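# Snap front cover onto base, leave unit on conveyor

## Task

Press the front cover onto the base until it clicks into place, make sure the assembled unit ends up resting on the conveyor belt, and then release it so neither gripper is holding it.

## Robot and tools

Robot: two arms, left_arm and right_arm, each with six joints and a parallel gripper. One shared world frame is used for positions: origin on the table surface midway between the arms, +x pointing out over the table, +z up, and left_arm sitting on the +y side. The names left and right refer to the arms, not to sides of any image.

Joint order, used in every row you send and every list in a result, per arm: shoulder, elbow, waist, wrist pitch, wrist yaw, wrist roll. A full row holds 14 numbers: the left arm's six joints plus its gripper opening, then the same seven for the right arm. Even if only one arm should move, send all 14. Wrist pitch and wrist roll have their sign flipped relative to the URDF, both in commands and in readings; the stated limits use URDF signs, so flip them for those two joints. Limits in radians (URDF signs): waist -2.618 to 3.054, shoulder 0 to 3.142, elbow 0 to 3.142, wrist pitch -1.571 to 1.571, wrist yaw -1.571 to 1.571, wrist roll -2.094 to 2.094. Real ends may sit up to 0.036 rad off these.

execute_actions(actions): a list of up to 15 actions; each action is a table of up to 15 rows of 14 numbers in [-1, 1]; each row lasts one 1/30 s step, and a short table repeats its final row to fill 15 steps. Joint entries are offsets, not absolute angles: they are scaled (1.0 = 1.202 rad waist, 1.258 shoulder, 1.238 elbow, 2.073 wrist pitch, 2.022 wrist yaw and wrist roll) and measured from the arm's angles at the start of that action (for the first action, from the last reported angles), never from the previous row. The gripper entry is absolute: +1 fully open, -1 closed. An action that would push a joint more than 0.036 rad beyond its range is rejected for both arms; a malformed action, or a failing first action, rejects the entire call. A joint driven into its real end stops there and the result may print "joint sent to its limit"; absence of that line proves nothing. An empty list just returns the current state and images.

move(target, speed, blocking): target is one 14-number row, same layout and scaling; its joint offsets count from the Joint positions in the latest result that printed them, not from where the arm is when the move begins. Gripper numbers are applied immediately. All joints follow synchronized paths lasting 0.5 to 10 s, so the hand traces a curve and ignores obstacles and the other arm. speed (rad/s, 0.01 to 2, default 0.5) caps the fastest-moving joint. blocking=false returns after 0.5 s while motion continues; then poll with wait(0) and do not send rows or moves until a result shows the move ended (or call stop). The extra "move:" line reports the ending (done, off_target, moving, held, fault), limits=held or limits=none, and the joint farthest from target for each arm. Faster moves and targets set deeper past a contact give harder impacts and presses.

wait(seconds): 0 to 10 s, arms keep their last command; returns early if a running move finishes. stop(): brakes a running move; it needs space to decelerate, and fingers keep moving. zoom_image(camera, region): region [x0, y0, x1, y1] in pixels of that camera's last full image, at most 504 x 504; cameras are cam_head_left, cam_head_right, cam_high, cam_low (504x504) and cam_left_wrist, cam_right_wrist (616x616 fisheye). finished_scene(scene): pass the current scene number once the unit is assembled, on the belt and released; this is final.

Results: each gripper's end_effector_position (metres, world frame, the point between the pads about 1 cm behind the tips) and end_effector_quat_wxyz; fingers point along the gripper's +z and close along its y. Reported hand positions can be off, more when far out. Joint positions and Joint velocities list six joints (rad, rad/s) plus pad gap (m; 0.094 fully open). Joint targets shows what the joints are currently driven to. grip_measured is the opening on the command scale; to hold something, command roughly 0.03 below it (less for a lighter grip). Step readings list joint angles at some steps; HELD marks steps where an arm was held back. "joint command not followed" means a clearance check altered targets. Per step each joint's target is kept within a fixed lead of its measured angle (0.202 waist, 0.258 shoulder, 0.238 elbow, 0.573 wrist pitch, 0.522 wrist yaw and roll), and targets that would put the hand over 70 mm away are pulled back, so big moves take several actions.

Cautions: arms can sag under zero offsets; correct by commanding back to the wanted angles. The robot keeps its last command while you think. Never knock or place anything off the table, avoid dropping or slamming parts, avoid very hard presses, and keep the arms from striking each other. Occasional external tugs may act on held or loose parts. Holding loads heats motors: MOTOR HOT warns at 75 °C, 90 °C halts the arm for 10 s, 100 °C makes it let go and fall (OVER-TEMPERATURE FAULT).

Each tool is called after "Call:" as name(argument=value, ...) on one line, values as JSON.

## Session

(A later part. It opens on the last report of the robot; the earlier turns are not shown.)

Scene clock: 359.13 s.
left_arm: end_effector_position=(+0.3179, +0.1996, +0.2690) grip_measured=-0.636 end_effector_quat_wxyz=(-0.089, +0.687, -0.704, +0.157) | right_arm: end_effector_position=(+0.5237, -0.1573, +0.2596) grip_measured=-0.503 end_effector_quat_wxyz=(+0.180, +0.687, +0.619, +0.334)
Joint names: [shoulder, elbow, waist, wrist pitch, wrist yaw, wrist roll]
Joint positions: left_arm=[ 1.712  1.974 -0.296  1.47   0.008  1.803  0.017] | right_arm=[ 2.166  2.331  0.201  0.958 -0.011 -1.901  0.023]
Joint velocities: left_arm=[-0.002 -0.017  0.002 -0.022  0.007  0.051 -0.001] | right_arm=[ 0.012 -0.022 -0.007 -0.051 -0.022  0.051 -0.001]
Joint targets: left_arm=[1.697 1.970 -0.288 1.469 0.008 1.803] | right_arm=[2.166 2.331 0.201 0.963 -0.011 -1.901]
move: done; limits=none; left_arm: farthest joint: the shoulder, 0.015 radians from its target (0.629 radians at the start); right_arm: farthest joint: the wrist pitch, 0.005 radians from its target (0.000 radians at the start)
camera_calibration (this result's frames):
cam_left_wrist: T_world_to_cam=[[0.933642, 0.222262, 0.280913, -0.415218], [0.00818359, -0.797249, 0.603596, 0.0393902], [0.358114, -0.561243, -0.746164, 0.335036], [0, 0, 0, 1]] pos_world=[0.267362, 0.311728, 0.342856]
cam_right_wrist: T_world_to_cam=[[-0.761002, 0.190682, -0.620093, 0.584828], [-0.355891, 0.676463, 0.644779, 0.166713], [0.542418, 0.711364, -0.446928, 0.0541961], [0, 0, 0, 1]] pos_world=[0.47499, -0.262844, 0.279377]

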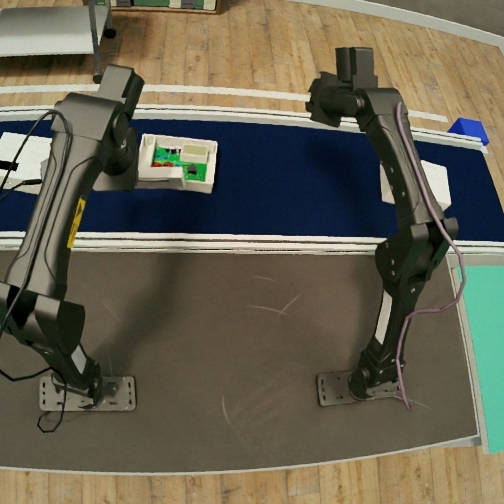

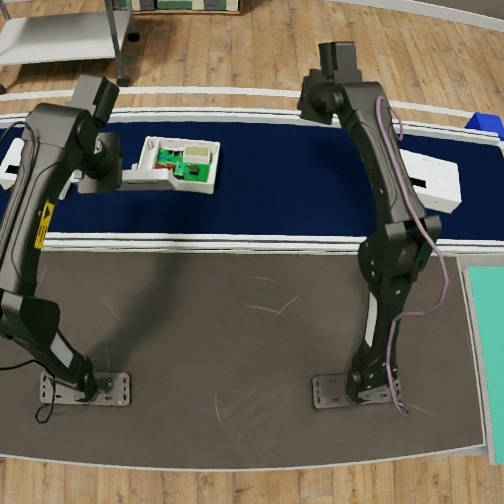

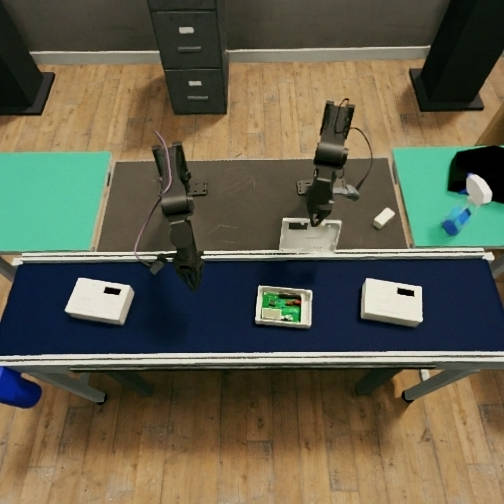

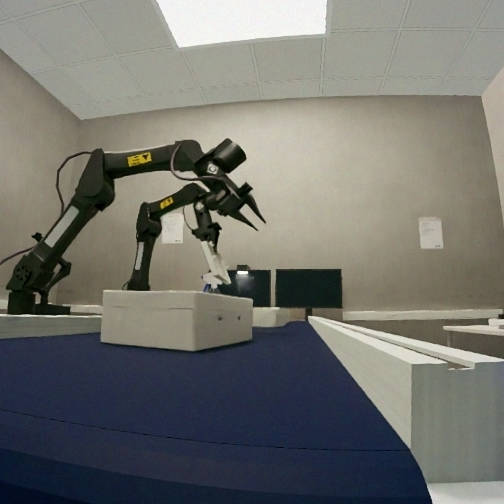

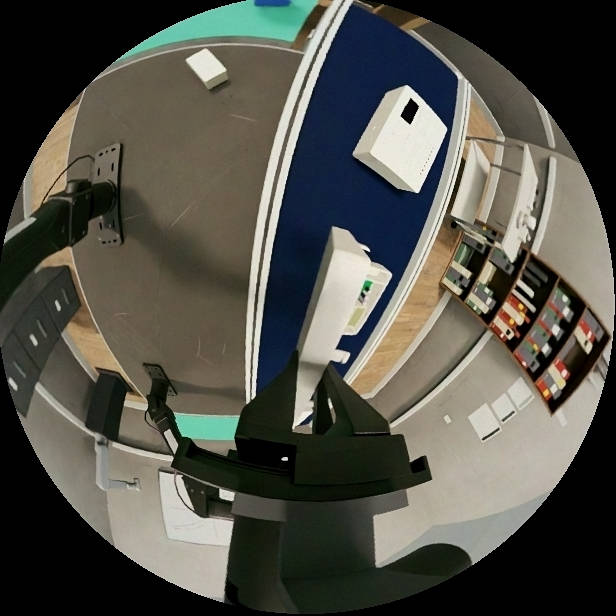

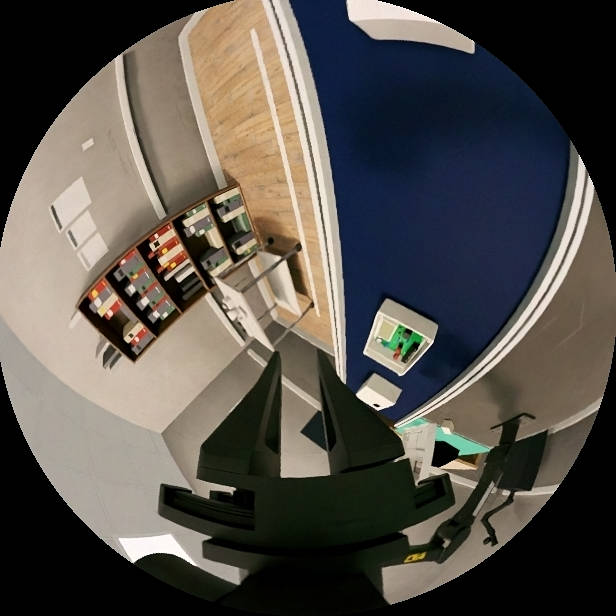

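Call:
move(target=[-0.1,0,0.3,-0.2,0,-0.83,-0.75,0.22,0,0.29,0.01,0,0.63,-0.4], speed=1)

Call:
move(target=[0,0,0,0,0,-0.84,-0.75,0.05,0,0,0.01,0,0,-0.4], speed=1)

Scene clock: 373.77 s.
left_arm: end_effector_position=(+0.3851, +0.3332, +0.3572) grip_measured=-0.636 end_effector_quat_wxyz=(+0.404, -0.103, +0.909, -0.012) | right_arm: end_effector_position=(+0.4594, +0.0340, +0.1069) grip_measured=-0.403 end_effector_quat_wxyz=(+0.201, +0.033, +0.968, +0.146)
Joint names: [shoulder, elbow, waist, wrist pitch, wrist yaw, wrist roll]
Joint positions: left_arm=[1.614 1.974 0.057 1.099 0.01  0.132 0.017] | right_arm=[ 2.434  2.331  0.549  0.966 -0.011 -0.64   0.028]
Joint velocities: left_arm=[-0.002  0.002 -0.002  0.066 -0.066  0.051  0.   ] | right_arm=[-0.002 -0.007  0.002 -0.007 -0.022 -0.007  0.001]
Joint targets: left_arm=[1.586 1.974 0.064 1.055 0.009 0.125] | right_arm=[2.443 2.331 0.550 0.978 -0.011 -0.628]
move: off_target (left_arm); limits=none; left_arm: farthest joint: the wrist pitch, 0.044 radians from its target (0.415 radians at the start); right_arm: farthest joint: the wrist pitch, 0.013 radians from its target (0.021 radians at the start)
camera_calibration (this result's frames):
cam_left_wrist: T_world_to_cam=[[0.350523, -0.902645, 0.249732, 0.0781115], [-0.869771, -0.412629, -0.27062, 0.614327], [0.34732, -0.122351, -0.929731, 0.375209], [0, 0, 0, 1]] pos_world=[0.376626, 0.369903, 0.495585]
cam_right_wrist: T_world_to_cam=[[-0.051973, -0.962401, -0.266613, 0.080411], [-0.973933, -0.010181, 0.226607, 0.464855], [-0.220801, 0.271441, -0.936785, 0.302729], [0, 0, 0, 1]] pos_world=[0.52376, -0.0000527681, 0.199691]

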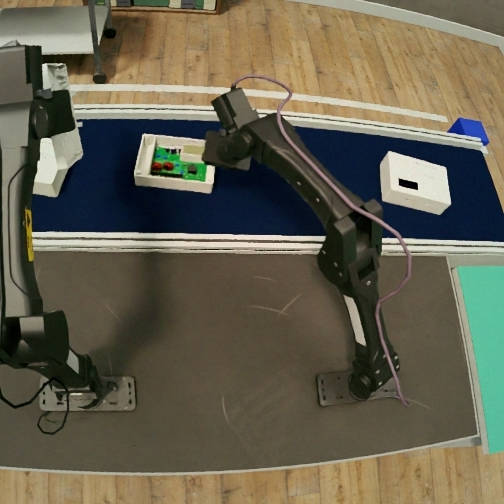

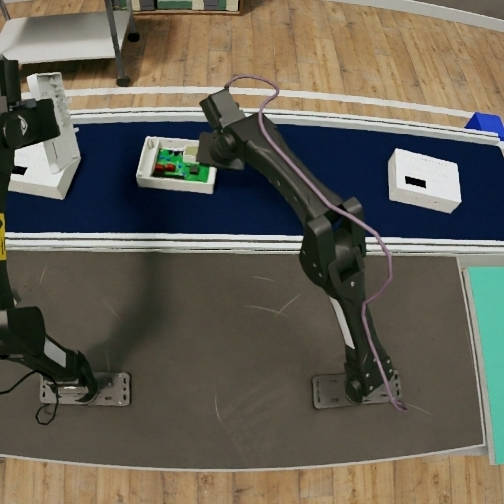

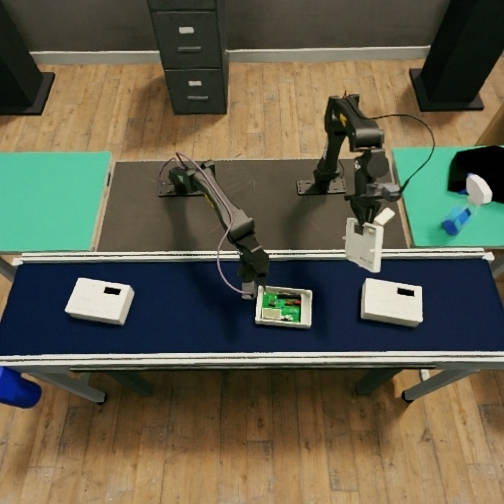

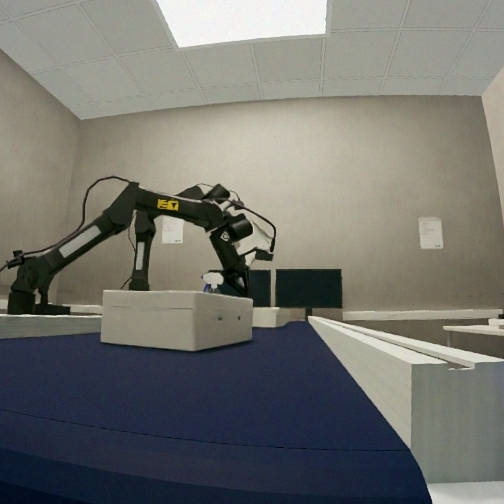

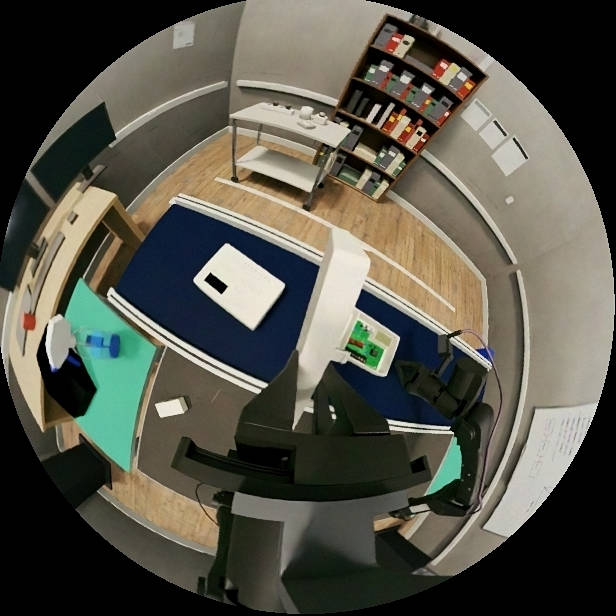

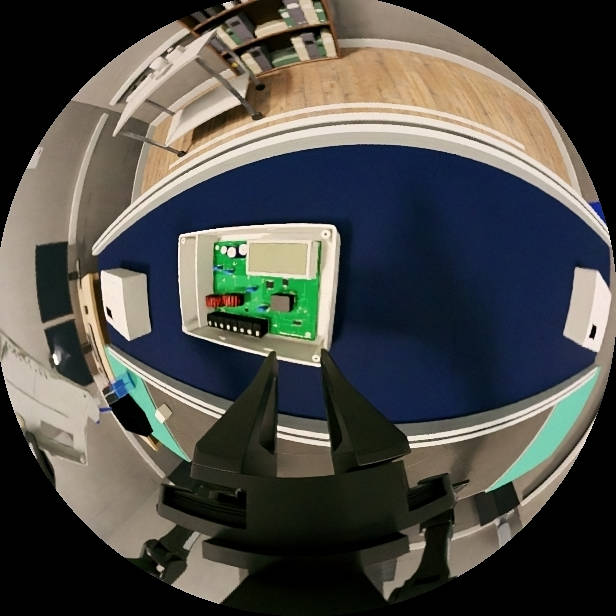

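Scene clock: 376.40 s.
left_arm: end_effector_position=(+0.3820, +0.3329, +0.3538) grip_measured=-0.637 end_effector_quat_wxyz=(+0.270, +0.617, +0.680, +0.289) | right_arm: end_effector_position=(+0.4570, +0.0324, +0.0786) grip_measured=-0.403 end_effector_quat_wxyz=(+0.179, +0.033, +0.975, +0.130)
Joint names: [shoulder, elbow, waist, wrist pitch, wrist yaw, wrist roll]
Joint positions: left_arm=[ 1.614  1.974  0.057  1.118  0.01  -1.566  0.017] | right_arm=[ 2.482  2.331  0.549  0.973 -0.011 -0.64   0.028]
Joint velocities: left_arm=[-0.017 -0.007  0.002  0.095  0.051  0.007 -0.001] | right_arm=[-0.017 -0.012 -0.017  0.022 -0.081 -0.022 -0.   ]
Joint targets: left_arm=[1.614 1.974 0.057 1.099 0.010 -1.566] | right_arm=[2.497 2.331 0.549 0.987 -0.011 -0.640]
move: done; limits=none; left_arm: farthest joint: the wrist pitch, 0.019 radians from its target (0.000 radians at the start); right_arm: farthest joint: the shoulder, 0.015 radians from its target (0.063 radians at the start)
camera_calibration (this result's frames):
cam_left_wrist: T_world_to_cam=[[-0.618097, -0.300452, -0.726419, 0.594732], [-0.579752, 0.798298, 0.163118, -0.0567199], [0.53089, 0.521966, -0.667613, -0.00419489], [0, 0, 0, 1]] pos_world=[0.336946, 0.226158, 0.438477]
cam_right_wrist: T_world_to_cam=[[-0.0633815, -0.969988, -0.234748, 0.0741905], [-0.962256, -0.00298234, 0.27213, 0.45977], [-0.264663, 0.243135, -0.933187, 0.296721], [0, 0, 0, 1]] pos_world=[0.52565, 0.00119176, 0.169195]

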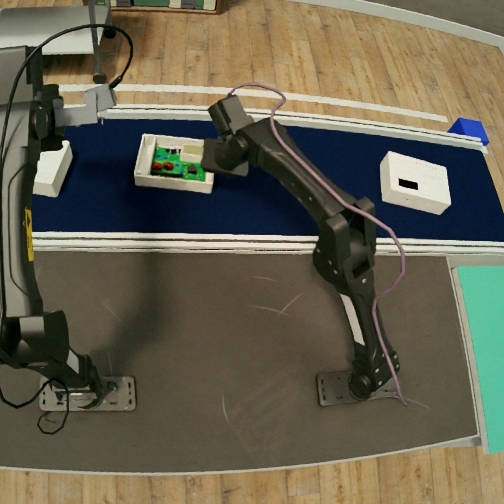

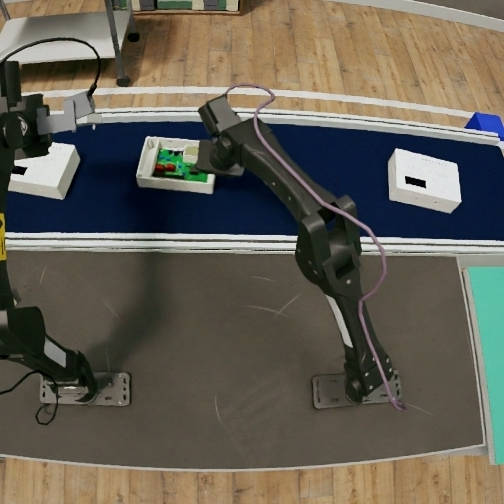

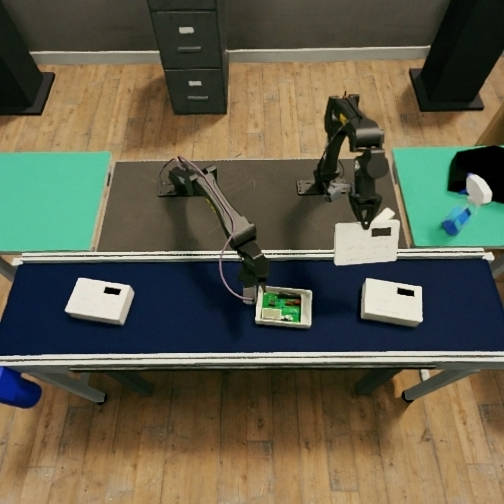

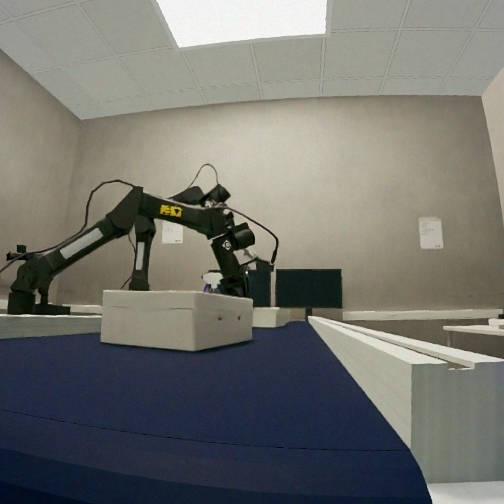

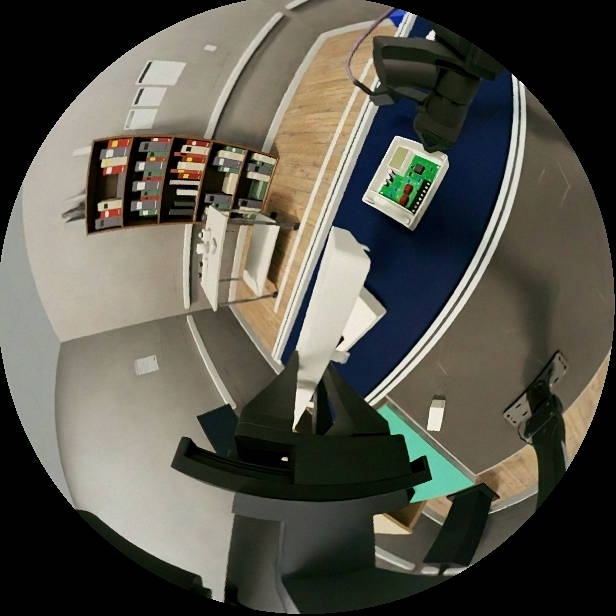

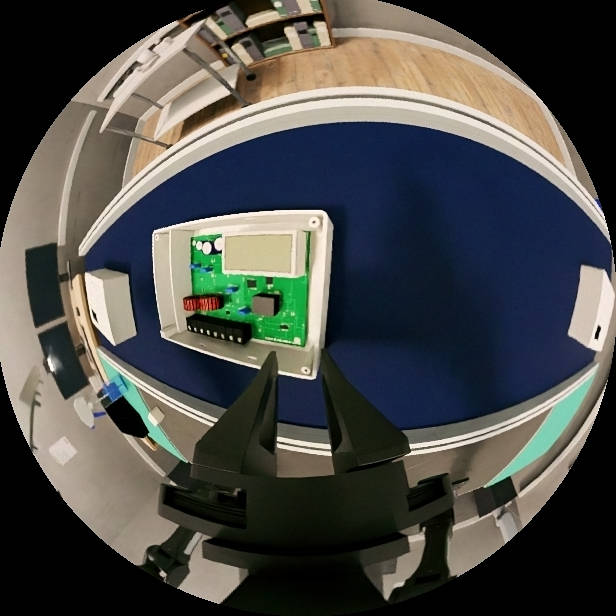

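Call:
move(target=[0,0,0,-0.01,0,0,-0.75,0.053,0,-0.015,0.005,0,0,-0.4], speed=0.2)

Call:
move(target=[0,0,0,-0.01,0,0,-0.75,-0.44,-0.725,-0.23,-0.15,0,0.16,-0.8], speed=0.3)

Scene clock: 383.63 s.
left_arm: end_effector_position=(+0.3809, +0.3328, +0.3527) grip_measured=-0.637 end_effector_quat_wxyz=(+0.267, +0.618, +0.681, +0.287) | right_arm: end_effector_position=(+0.4568, +0.0249, +0.0436) grip_measured=-0.403 end_effector_quat_wxyz=(+0.154, +0.039, +0.981, +0.112)
Joint names: [shoulder, elbow, waist, wrist pitch, wrist yaw, wrist roll]
Joint positions: left_arm=[ 1.614  1.974  0.057  1.124  0.01  -1.567  0.017] | right_arm=[ 2.544  2.331  0.538  0.976 -0.011 -0.64   0.028]
Joint velocities: left_arm=[ 0.022 -0.002  0.002  0.007 -0.022 -0.022  0.001] | right_arm=[-0.037  0.002 -0.007 -0.051  0.022  0.081 -0.001]
Joint targets: left_arm=[1.614 1.974 0.057 1.097 0.010 -1.566] | right_arm=[2.549 2.331 0.531 0.984 -0.011 -0.640]
move: off_target (left_arm); limits=none; left_arm: farthest joint: the wrist pitch, 0.027 radians from its target (0.020 radians at the start); right_arm: farthest joint: the waist, 0.007 radians from its target (0.018 radians at the start)
camera_calibration (this result's frames):
cam_left_wrist: T_world_to_cam=[[-0.622964, -0.30018, -0.722363, 0.593501], [-0.578259, 0.798616, 0.166822, -0.0590665], [0.526813, 0.521637, -0.671091, -0.00144053], [0, 0, 0, 1]] pos_world=[0.336333, 0.22608, 0.43761]
cam_right_wrist: T_world_to_cam=[[-0.085482, -0.976599, -0.197348, 0.0673426], [-0.946043, 0.0174204, 0.323574, 0.458971], [-0.312564, 0.21436, -0.925394, 0.288125], [0, 0, 0, 1]] pos_world=[0.53002, -0.00399104, 0.131408]

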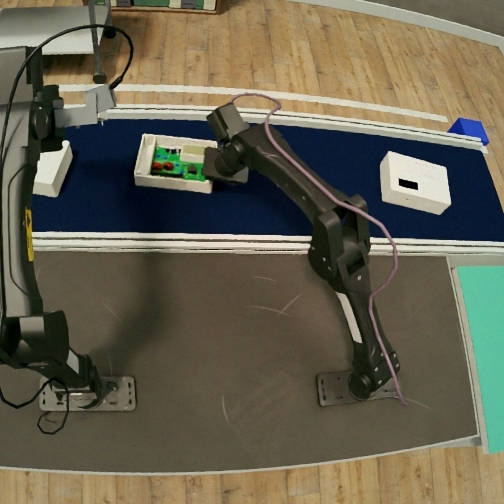

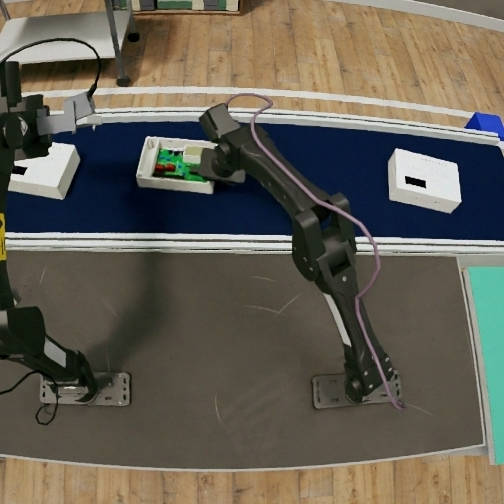

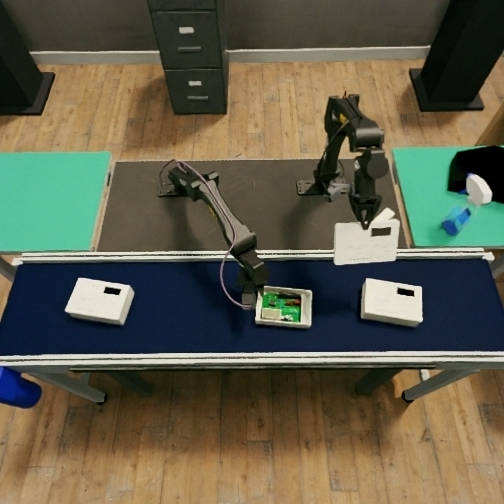

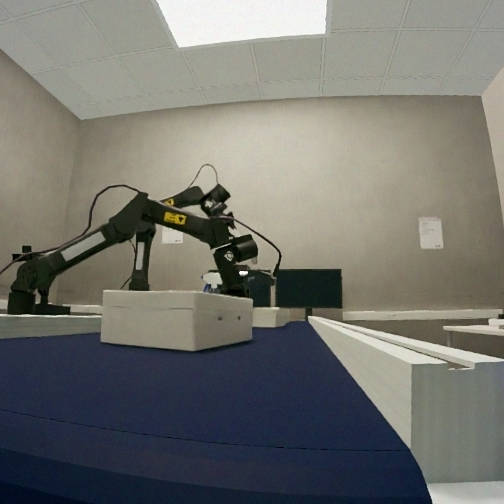

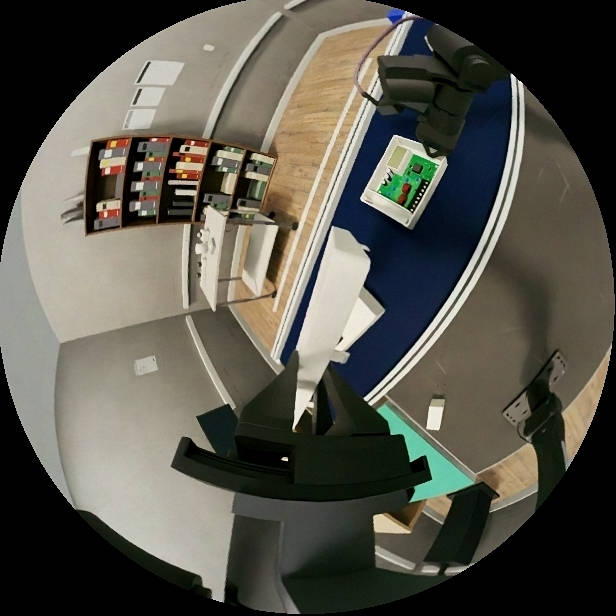

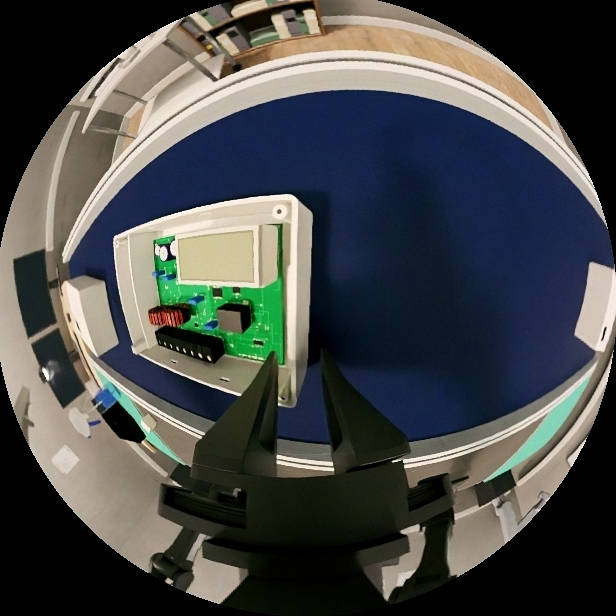

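Scene clock: 387.17 s.
left_arm: end_effector_position=(+0.3791, +0.3326, +0.3508) grip_measured=-0.637 end_effector_quat_wxyz=(+0.264, +0.620, +0.682, +0.283) | right_arm: end_effector_position=(+0.4016, -0.1505, +0.0486) grip_measured=-0.797 end_effector_quat_wxyz=(+0.168, +0.016, +0.984, +0.063)
Joint names: [shoulder, elbow, waist, wrist pitch, wrist yaw, wrist roll]
Joint positions: left_arm=[ 1.614  1.974  0.057  1.135  0.01  -1.567  0.017] | right_arm=[ 2.002  1.451  0.272  0.658 -0.018 -0.328  0.01 ]
Joint velocities: left_arm=[-0.002  0.002 -0.007  0.022 -0.007 -0.037 -0.   ] | right_arm=[-0.012  0.002  0.007  0.037  0.022 -0.066  0.   ]
Joint targets: left_arm=[1.614 1.974 0.057 1.103 0.010 -1.567] | right_arm=[1.990 1.434 0.262 0.665 -0.012 -0.316]
move: off_target (left_arm); limits=none; left_arm: farthest joint: the wrist pitch, 0.031 radians from its target (0.021 radians at the start); right_arm: farthest joint: the elbow, 0.017 radians from its target (0.898 radians at the start)
camera_calibration (this result's frames):
cam_left_wrist: T_world_to_cam=[[-0.630703, -0.300559, -0.715456, 0.591561], [-0.57624, 0.798897, 0.172367, -0.0624748], [0.51977, 0.520987, -0.677061, 0.00332439], [0, 0, 0, 1]] pos_world=[0.335371, 0.225978, 0.436256]
cam_right_wrist: T_world_to_cam=[[-0.0547471, -0.993767, -0.0971073, -0.127492], [-0.955525, 0.0239178, 0.293938, 0.41443], [-0.289783, 0.108881, -0.950879, 0.28933], [0, 0, 0, 1]] pos_world=[0.472861, -0.168112, 0.140921]

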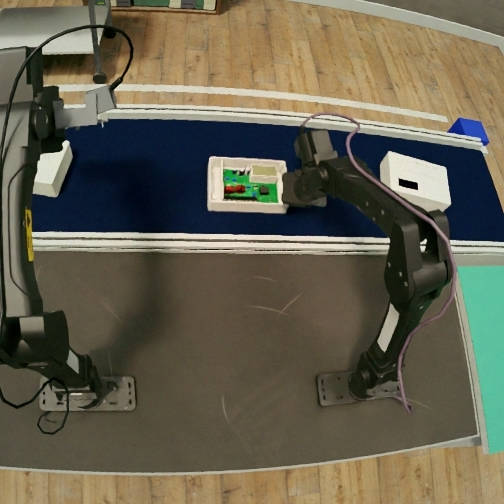

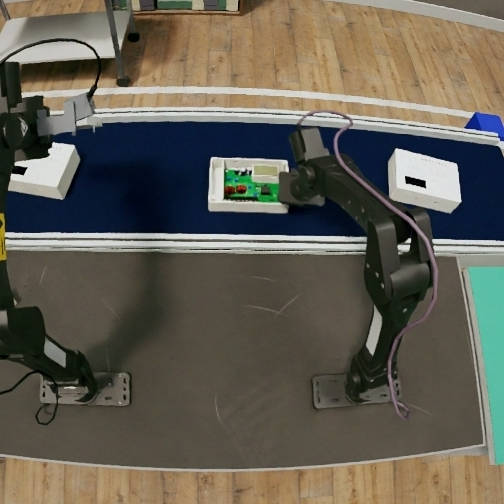

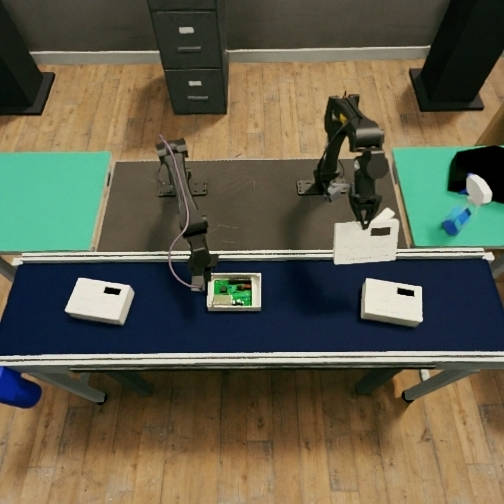

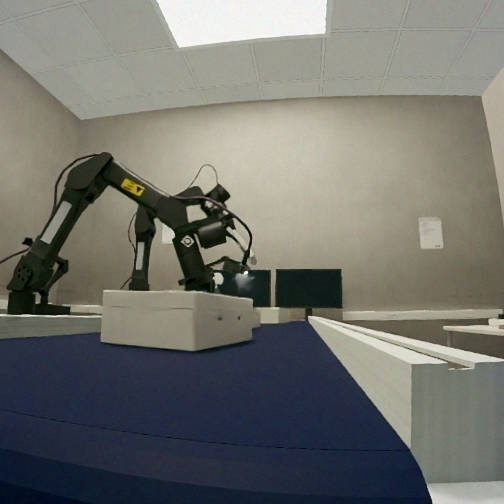

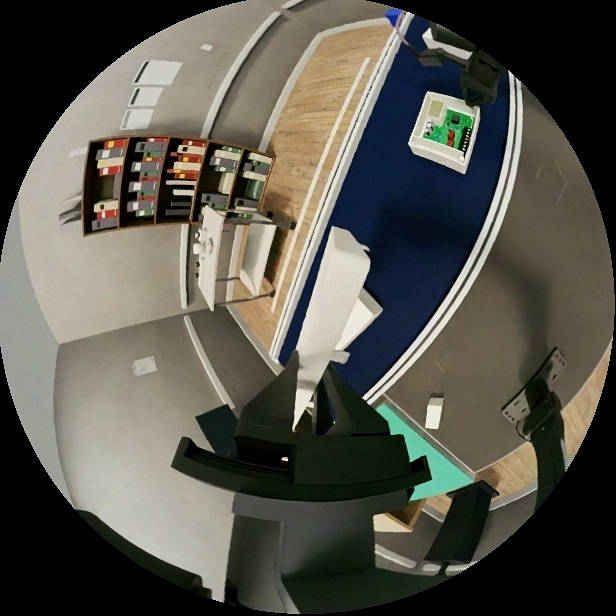

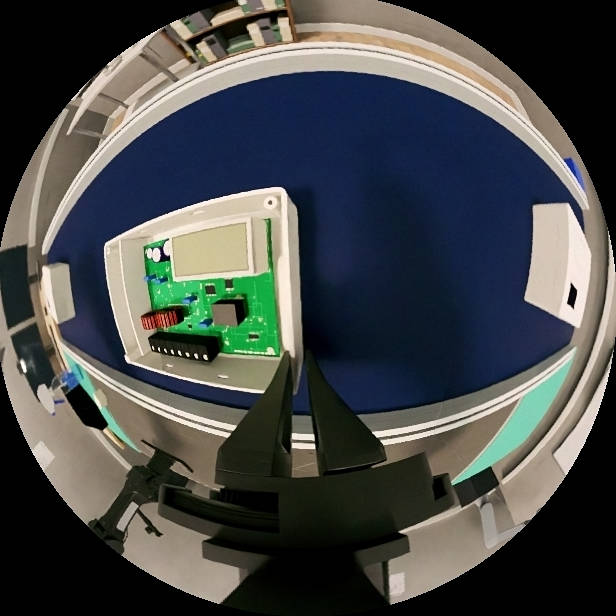

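Call:
move(target=[0,0,0,-0.015,0,0,-0.75,-0.1,0,0,0,0,0,-0.5])

Call:
move(target=[0,0,0,-0.015,0,0,-0.75,0.215,0.37,0.11,0.245,0,-0.82,-0.5], speed=1)

Scene clock: 397.47 s.
left_arm: end_effector_position=(+0.3780, +0.3325, +0.3497) grip_measured=-0.637 end_effector_quat_wxyz=(+0.262, +0.621, +0.683, +0.281) | right_arm: end_effector_position=(+0.4073, -0.1488, +0.1026) grip_measured=-0.503 end_effector_quat_wxyz=(+0.226, +0.015, +0.971, +0.082)
Joint names: [shoulder, elbow, waist, wrist pitch, wrist yaw, wrist roll]
Joint positions: left_arm=[ 1.614  1.974  0.057  1.141  0.01  -1.568  0.017] | right_arm=[ 1.881  1.451  0.272  0.656 -0.018 -0.328  0.023]
Joint velocities: left_arm=[ 0.002 -0.007  0.002  0.095 -0.037 -0.022  0.001] | right_arm=[-0.012  0.002  0.012 -0.022  0.022 -0.022 -0.001]
Joint targets: left_arm=[1.614 1.974 0.057 1.104 0.010 -1.567] | right_arm=[1.877 1.451 0.272 0.658 -0.018 -0.328]
move: off_target (left_arm); limits=none; left_arm: farthest joint: the wrist pitch, 0.037 radians from its target (0.031 radians at the start); right_arm: farthest joint: the shoulder, 0.005 radians from its target (0.126 radians at the start)
camera_calibration (this result's frames):
cam_left_wrist: T_world_to_cam=[[-0.635134, -0.300616, -0.711501, 0.5904], [-0.574965, 0.799107, 0.175622, -0.0645079], [0.515771, 0.520632, -0.680384, 0.00599022], [0, 0, 0, 1]] pos_world=[0.334804, 0.225914, 0.435475]
cam_right_wrist: T_world_to_cam=[[-0.0403647, -0.989575, -0.13825, -0.12127], [-0.983737, 0.0151223, 0.178977, 0.425861], [-0.175021, 0.143226, -0.974091, 0.302882], [0, 0, 0, 1]] pos_world=[0.467051, -0.169826, 0.20205]

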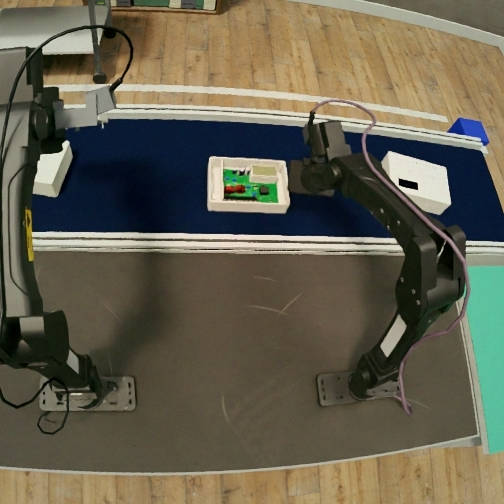

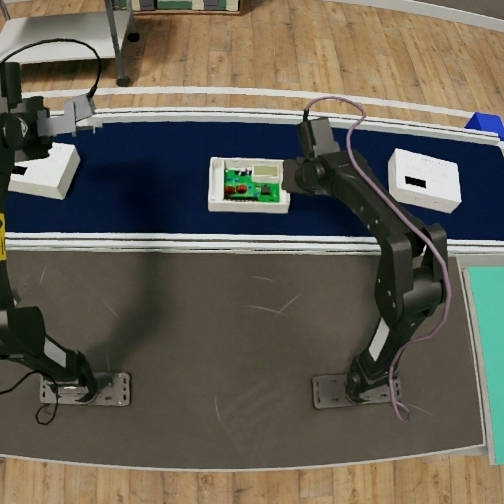

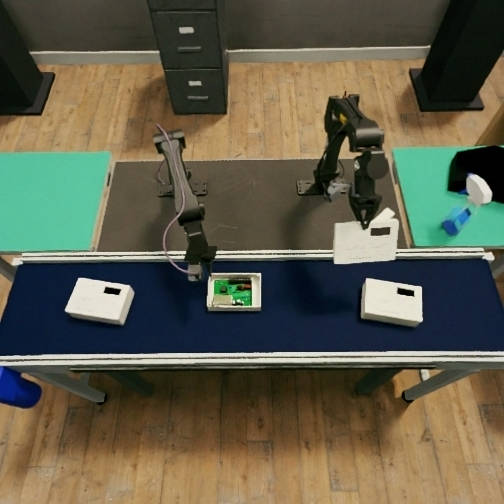

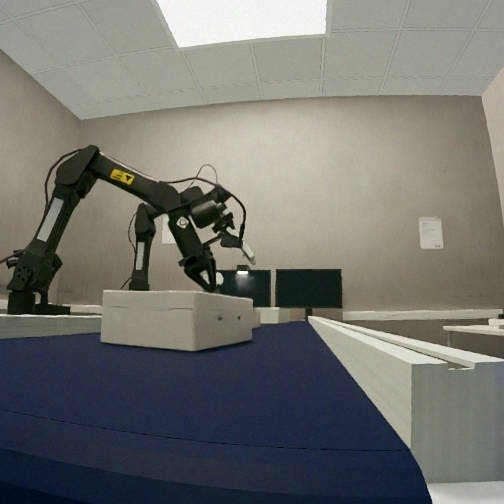

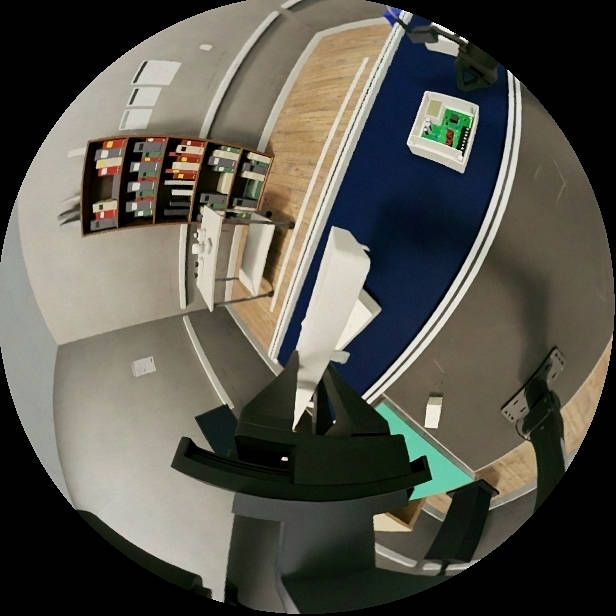

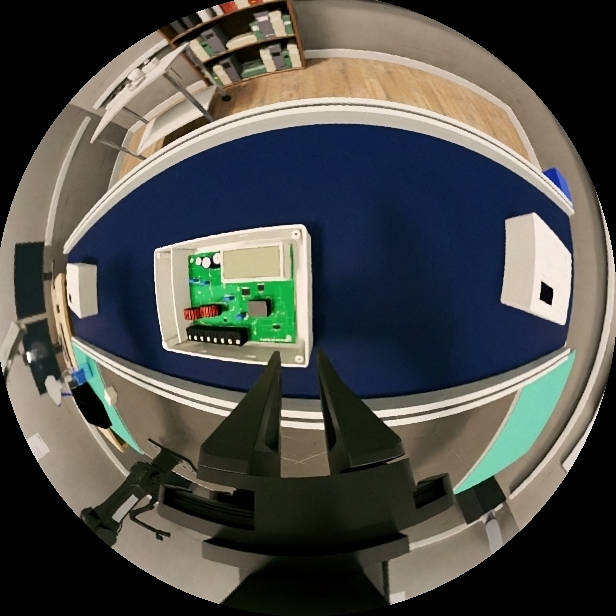

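Scene clock: 400.07 s.
left_arm: end_effector_position=(+0.3768, +0.3324, +0.3485) grip_measured=-0.637 end_effector_quat_wxyz=(+0.260, +0.622, +0.684, +0.279) | right_arm: end_effector_position=(+0.3824, -0.0966, +0.0966) grip_measured=-0.503 end_effector_quat_wxyz=(+0.025, +0.700, +0.708, +0.090)
Joint names: [shoulder, elbow, waist, wrist pitch, wrist yaw, wrist roll]
Joint positions: left_arm=[ 1.614  1.974  0.057  1.148  0.01  -1.568  0.017] | right_arm=[ 2.135  1.891  0.397  1.141 -0.018 -1.978  0.023]
Joint velocities: left_arm=[0.007 0.007 0.007 0.007 0.007 0.081 0.   ] | right_arm=[-0.007 -0.012  0.022  0.037  0.022  0.007 -0.001]
Joint targets: left_arm=[1.614 1.974 0.057 1.110 0.010 -1.568] | right_arm=[2.151 1.909 0.404 1.164 -0.018 -1.985]
move: off_target (left_arm, right_arm); limits=none; left_arm: farthest joint: the wrist pitch, 0.038 radians from its target (0.031 radians at the start); right_arm: farthest joint: the wrist pitch, 0.023 radians from its target (0.508 radians at the start)
camera_calibration (this result's frames):
cam_left_wrist: T_world_to_cam=[[-0.640079, -0.300724, -0.707011, 0.589077], [-0.573533, 0.799332, 0.179245, -0.0667705], [0.511233, 0.520225, -0.68411, 0.00899311], [0, 0, 0, 1]] pos_world=[0.334163, 0.225843, 0.434604]
cam_right_wrist: T_world_to_cam=[[-0.993108, 0.0231819, -0.114892, 0.388449], [-0.0589575, 0.748397, 0.660626, 0.0723688], [0.101299, 0.662846, -0.741872, 0.207307], [0, 0, 0, 1]] pos_world=[0.369039, -0.200578, 0.150616]

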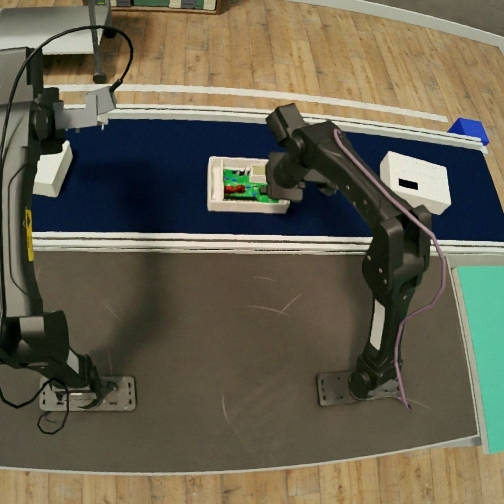

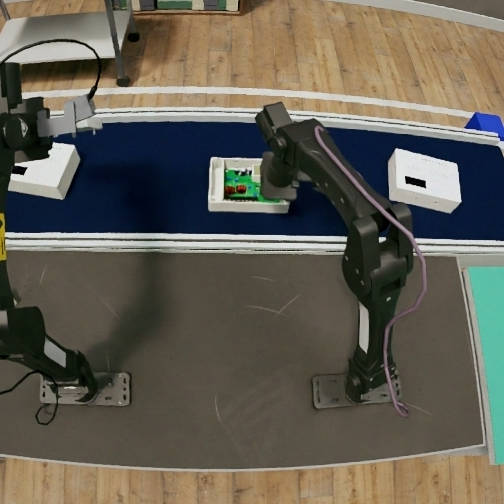

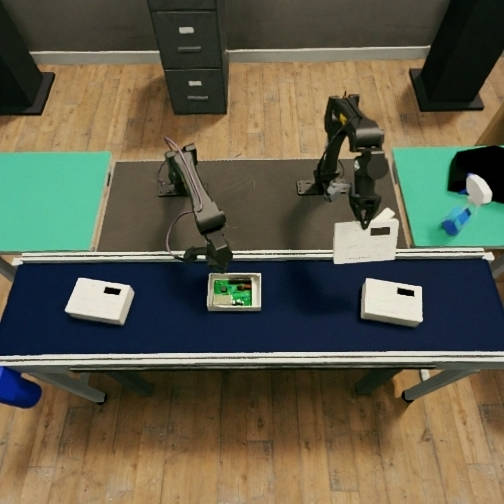

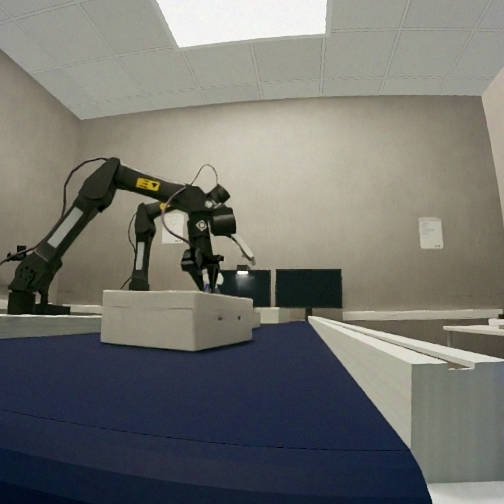

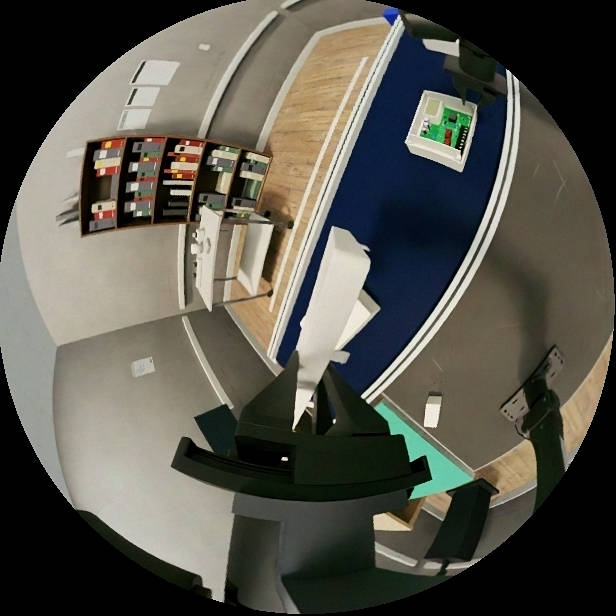

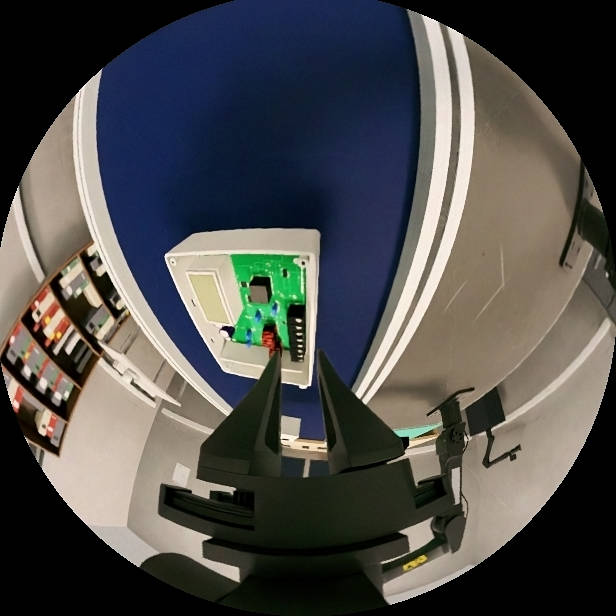

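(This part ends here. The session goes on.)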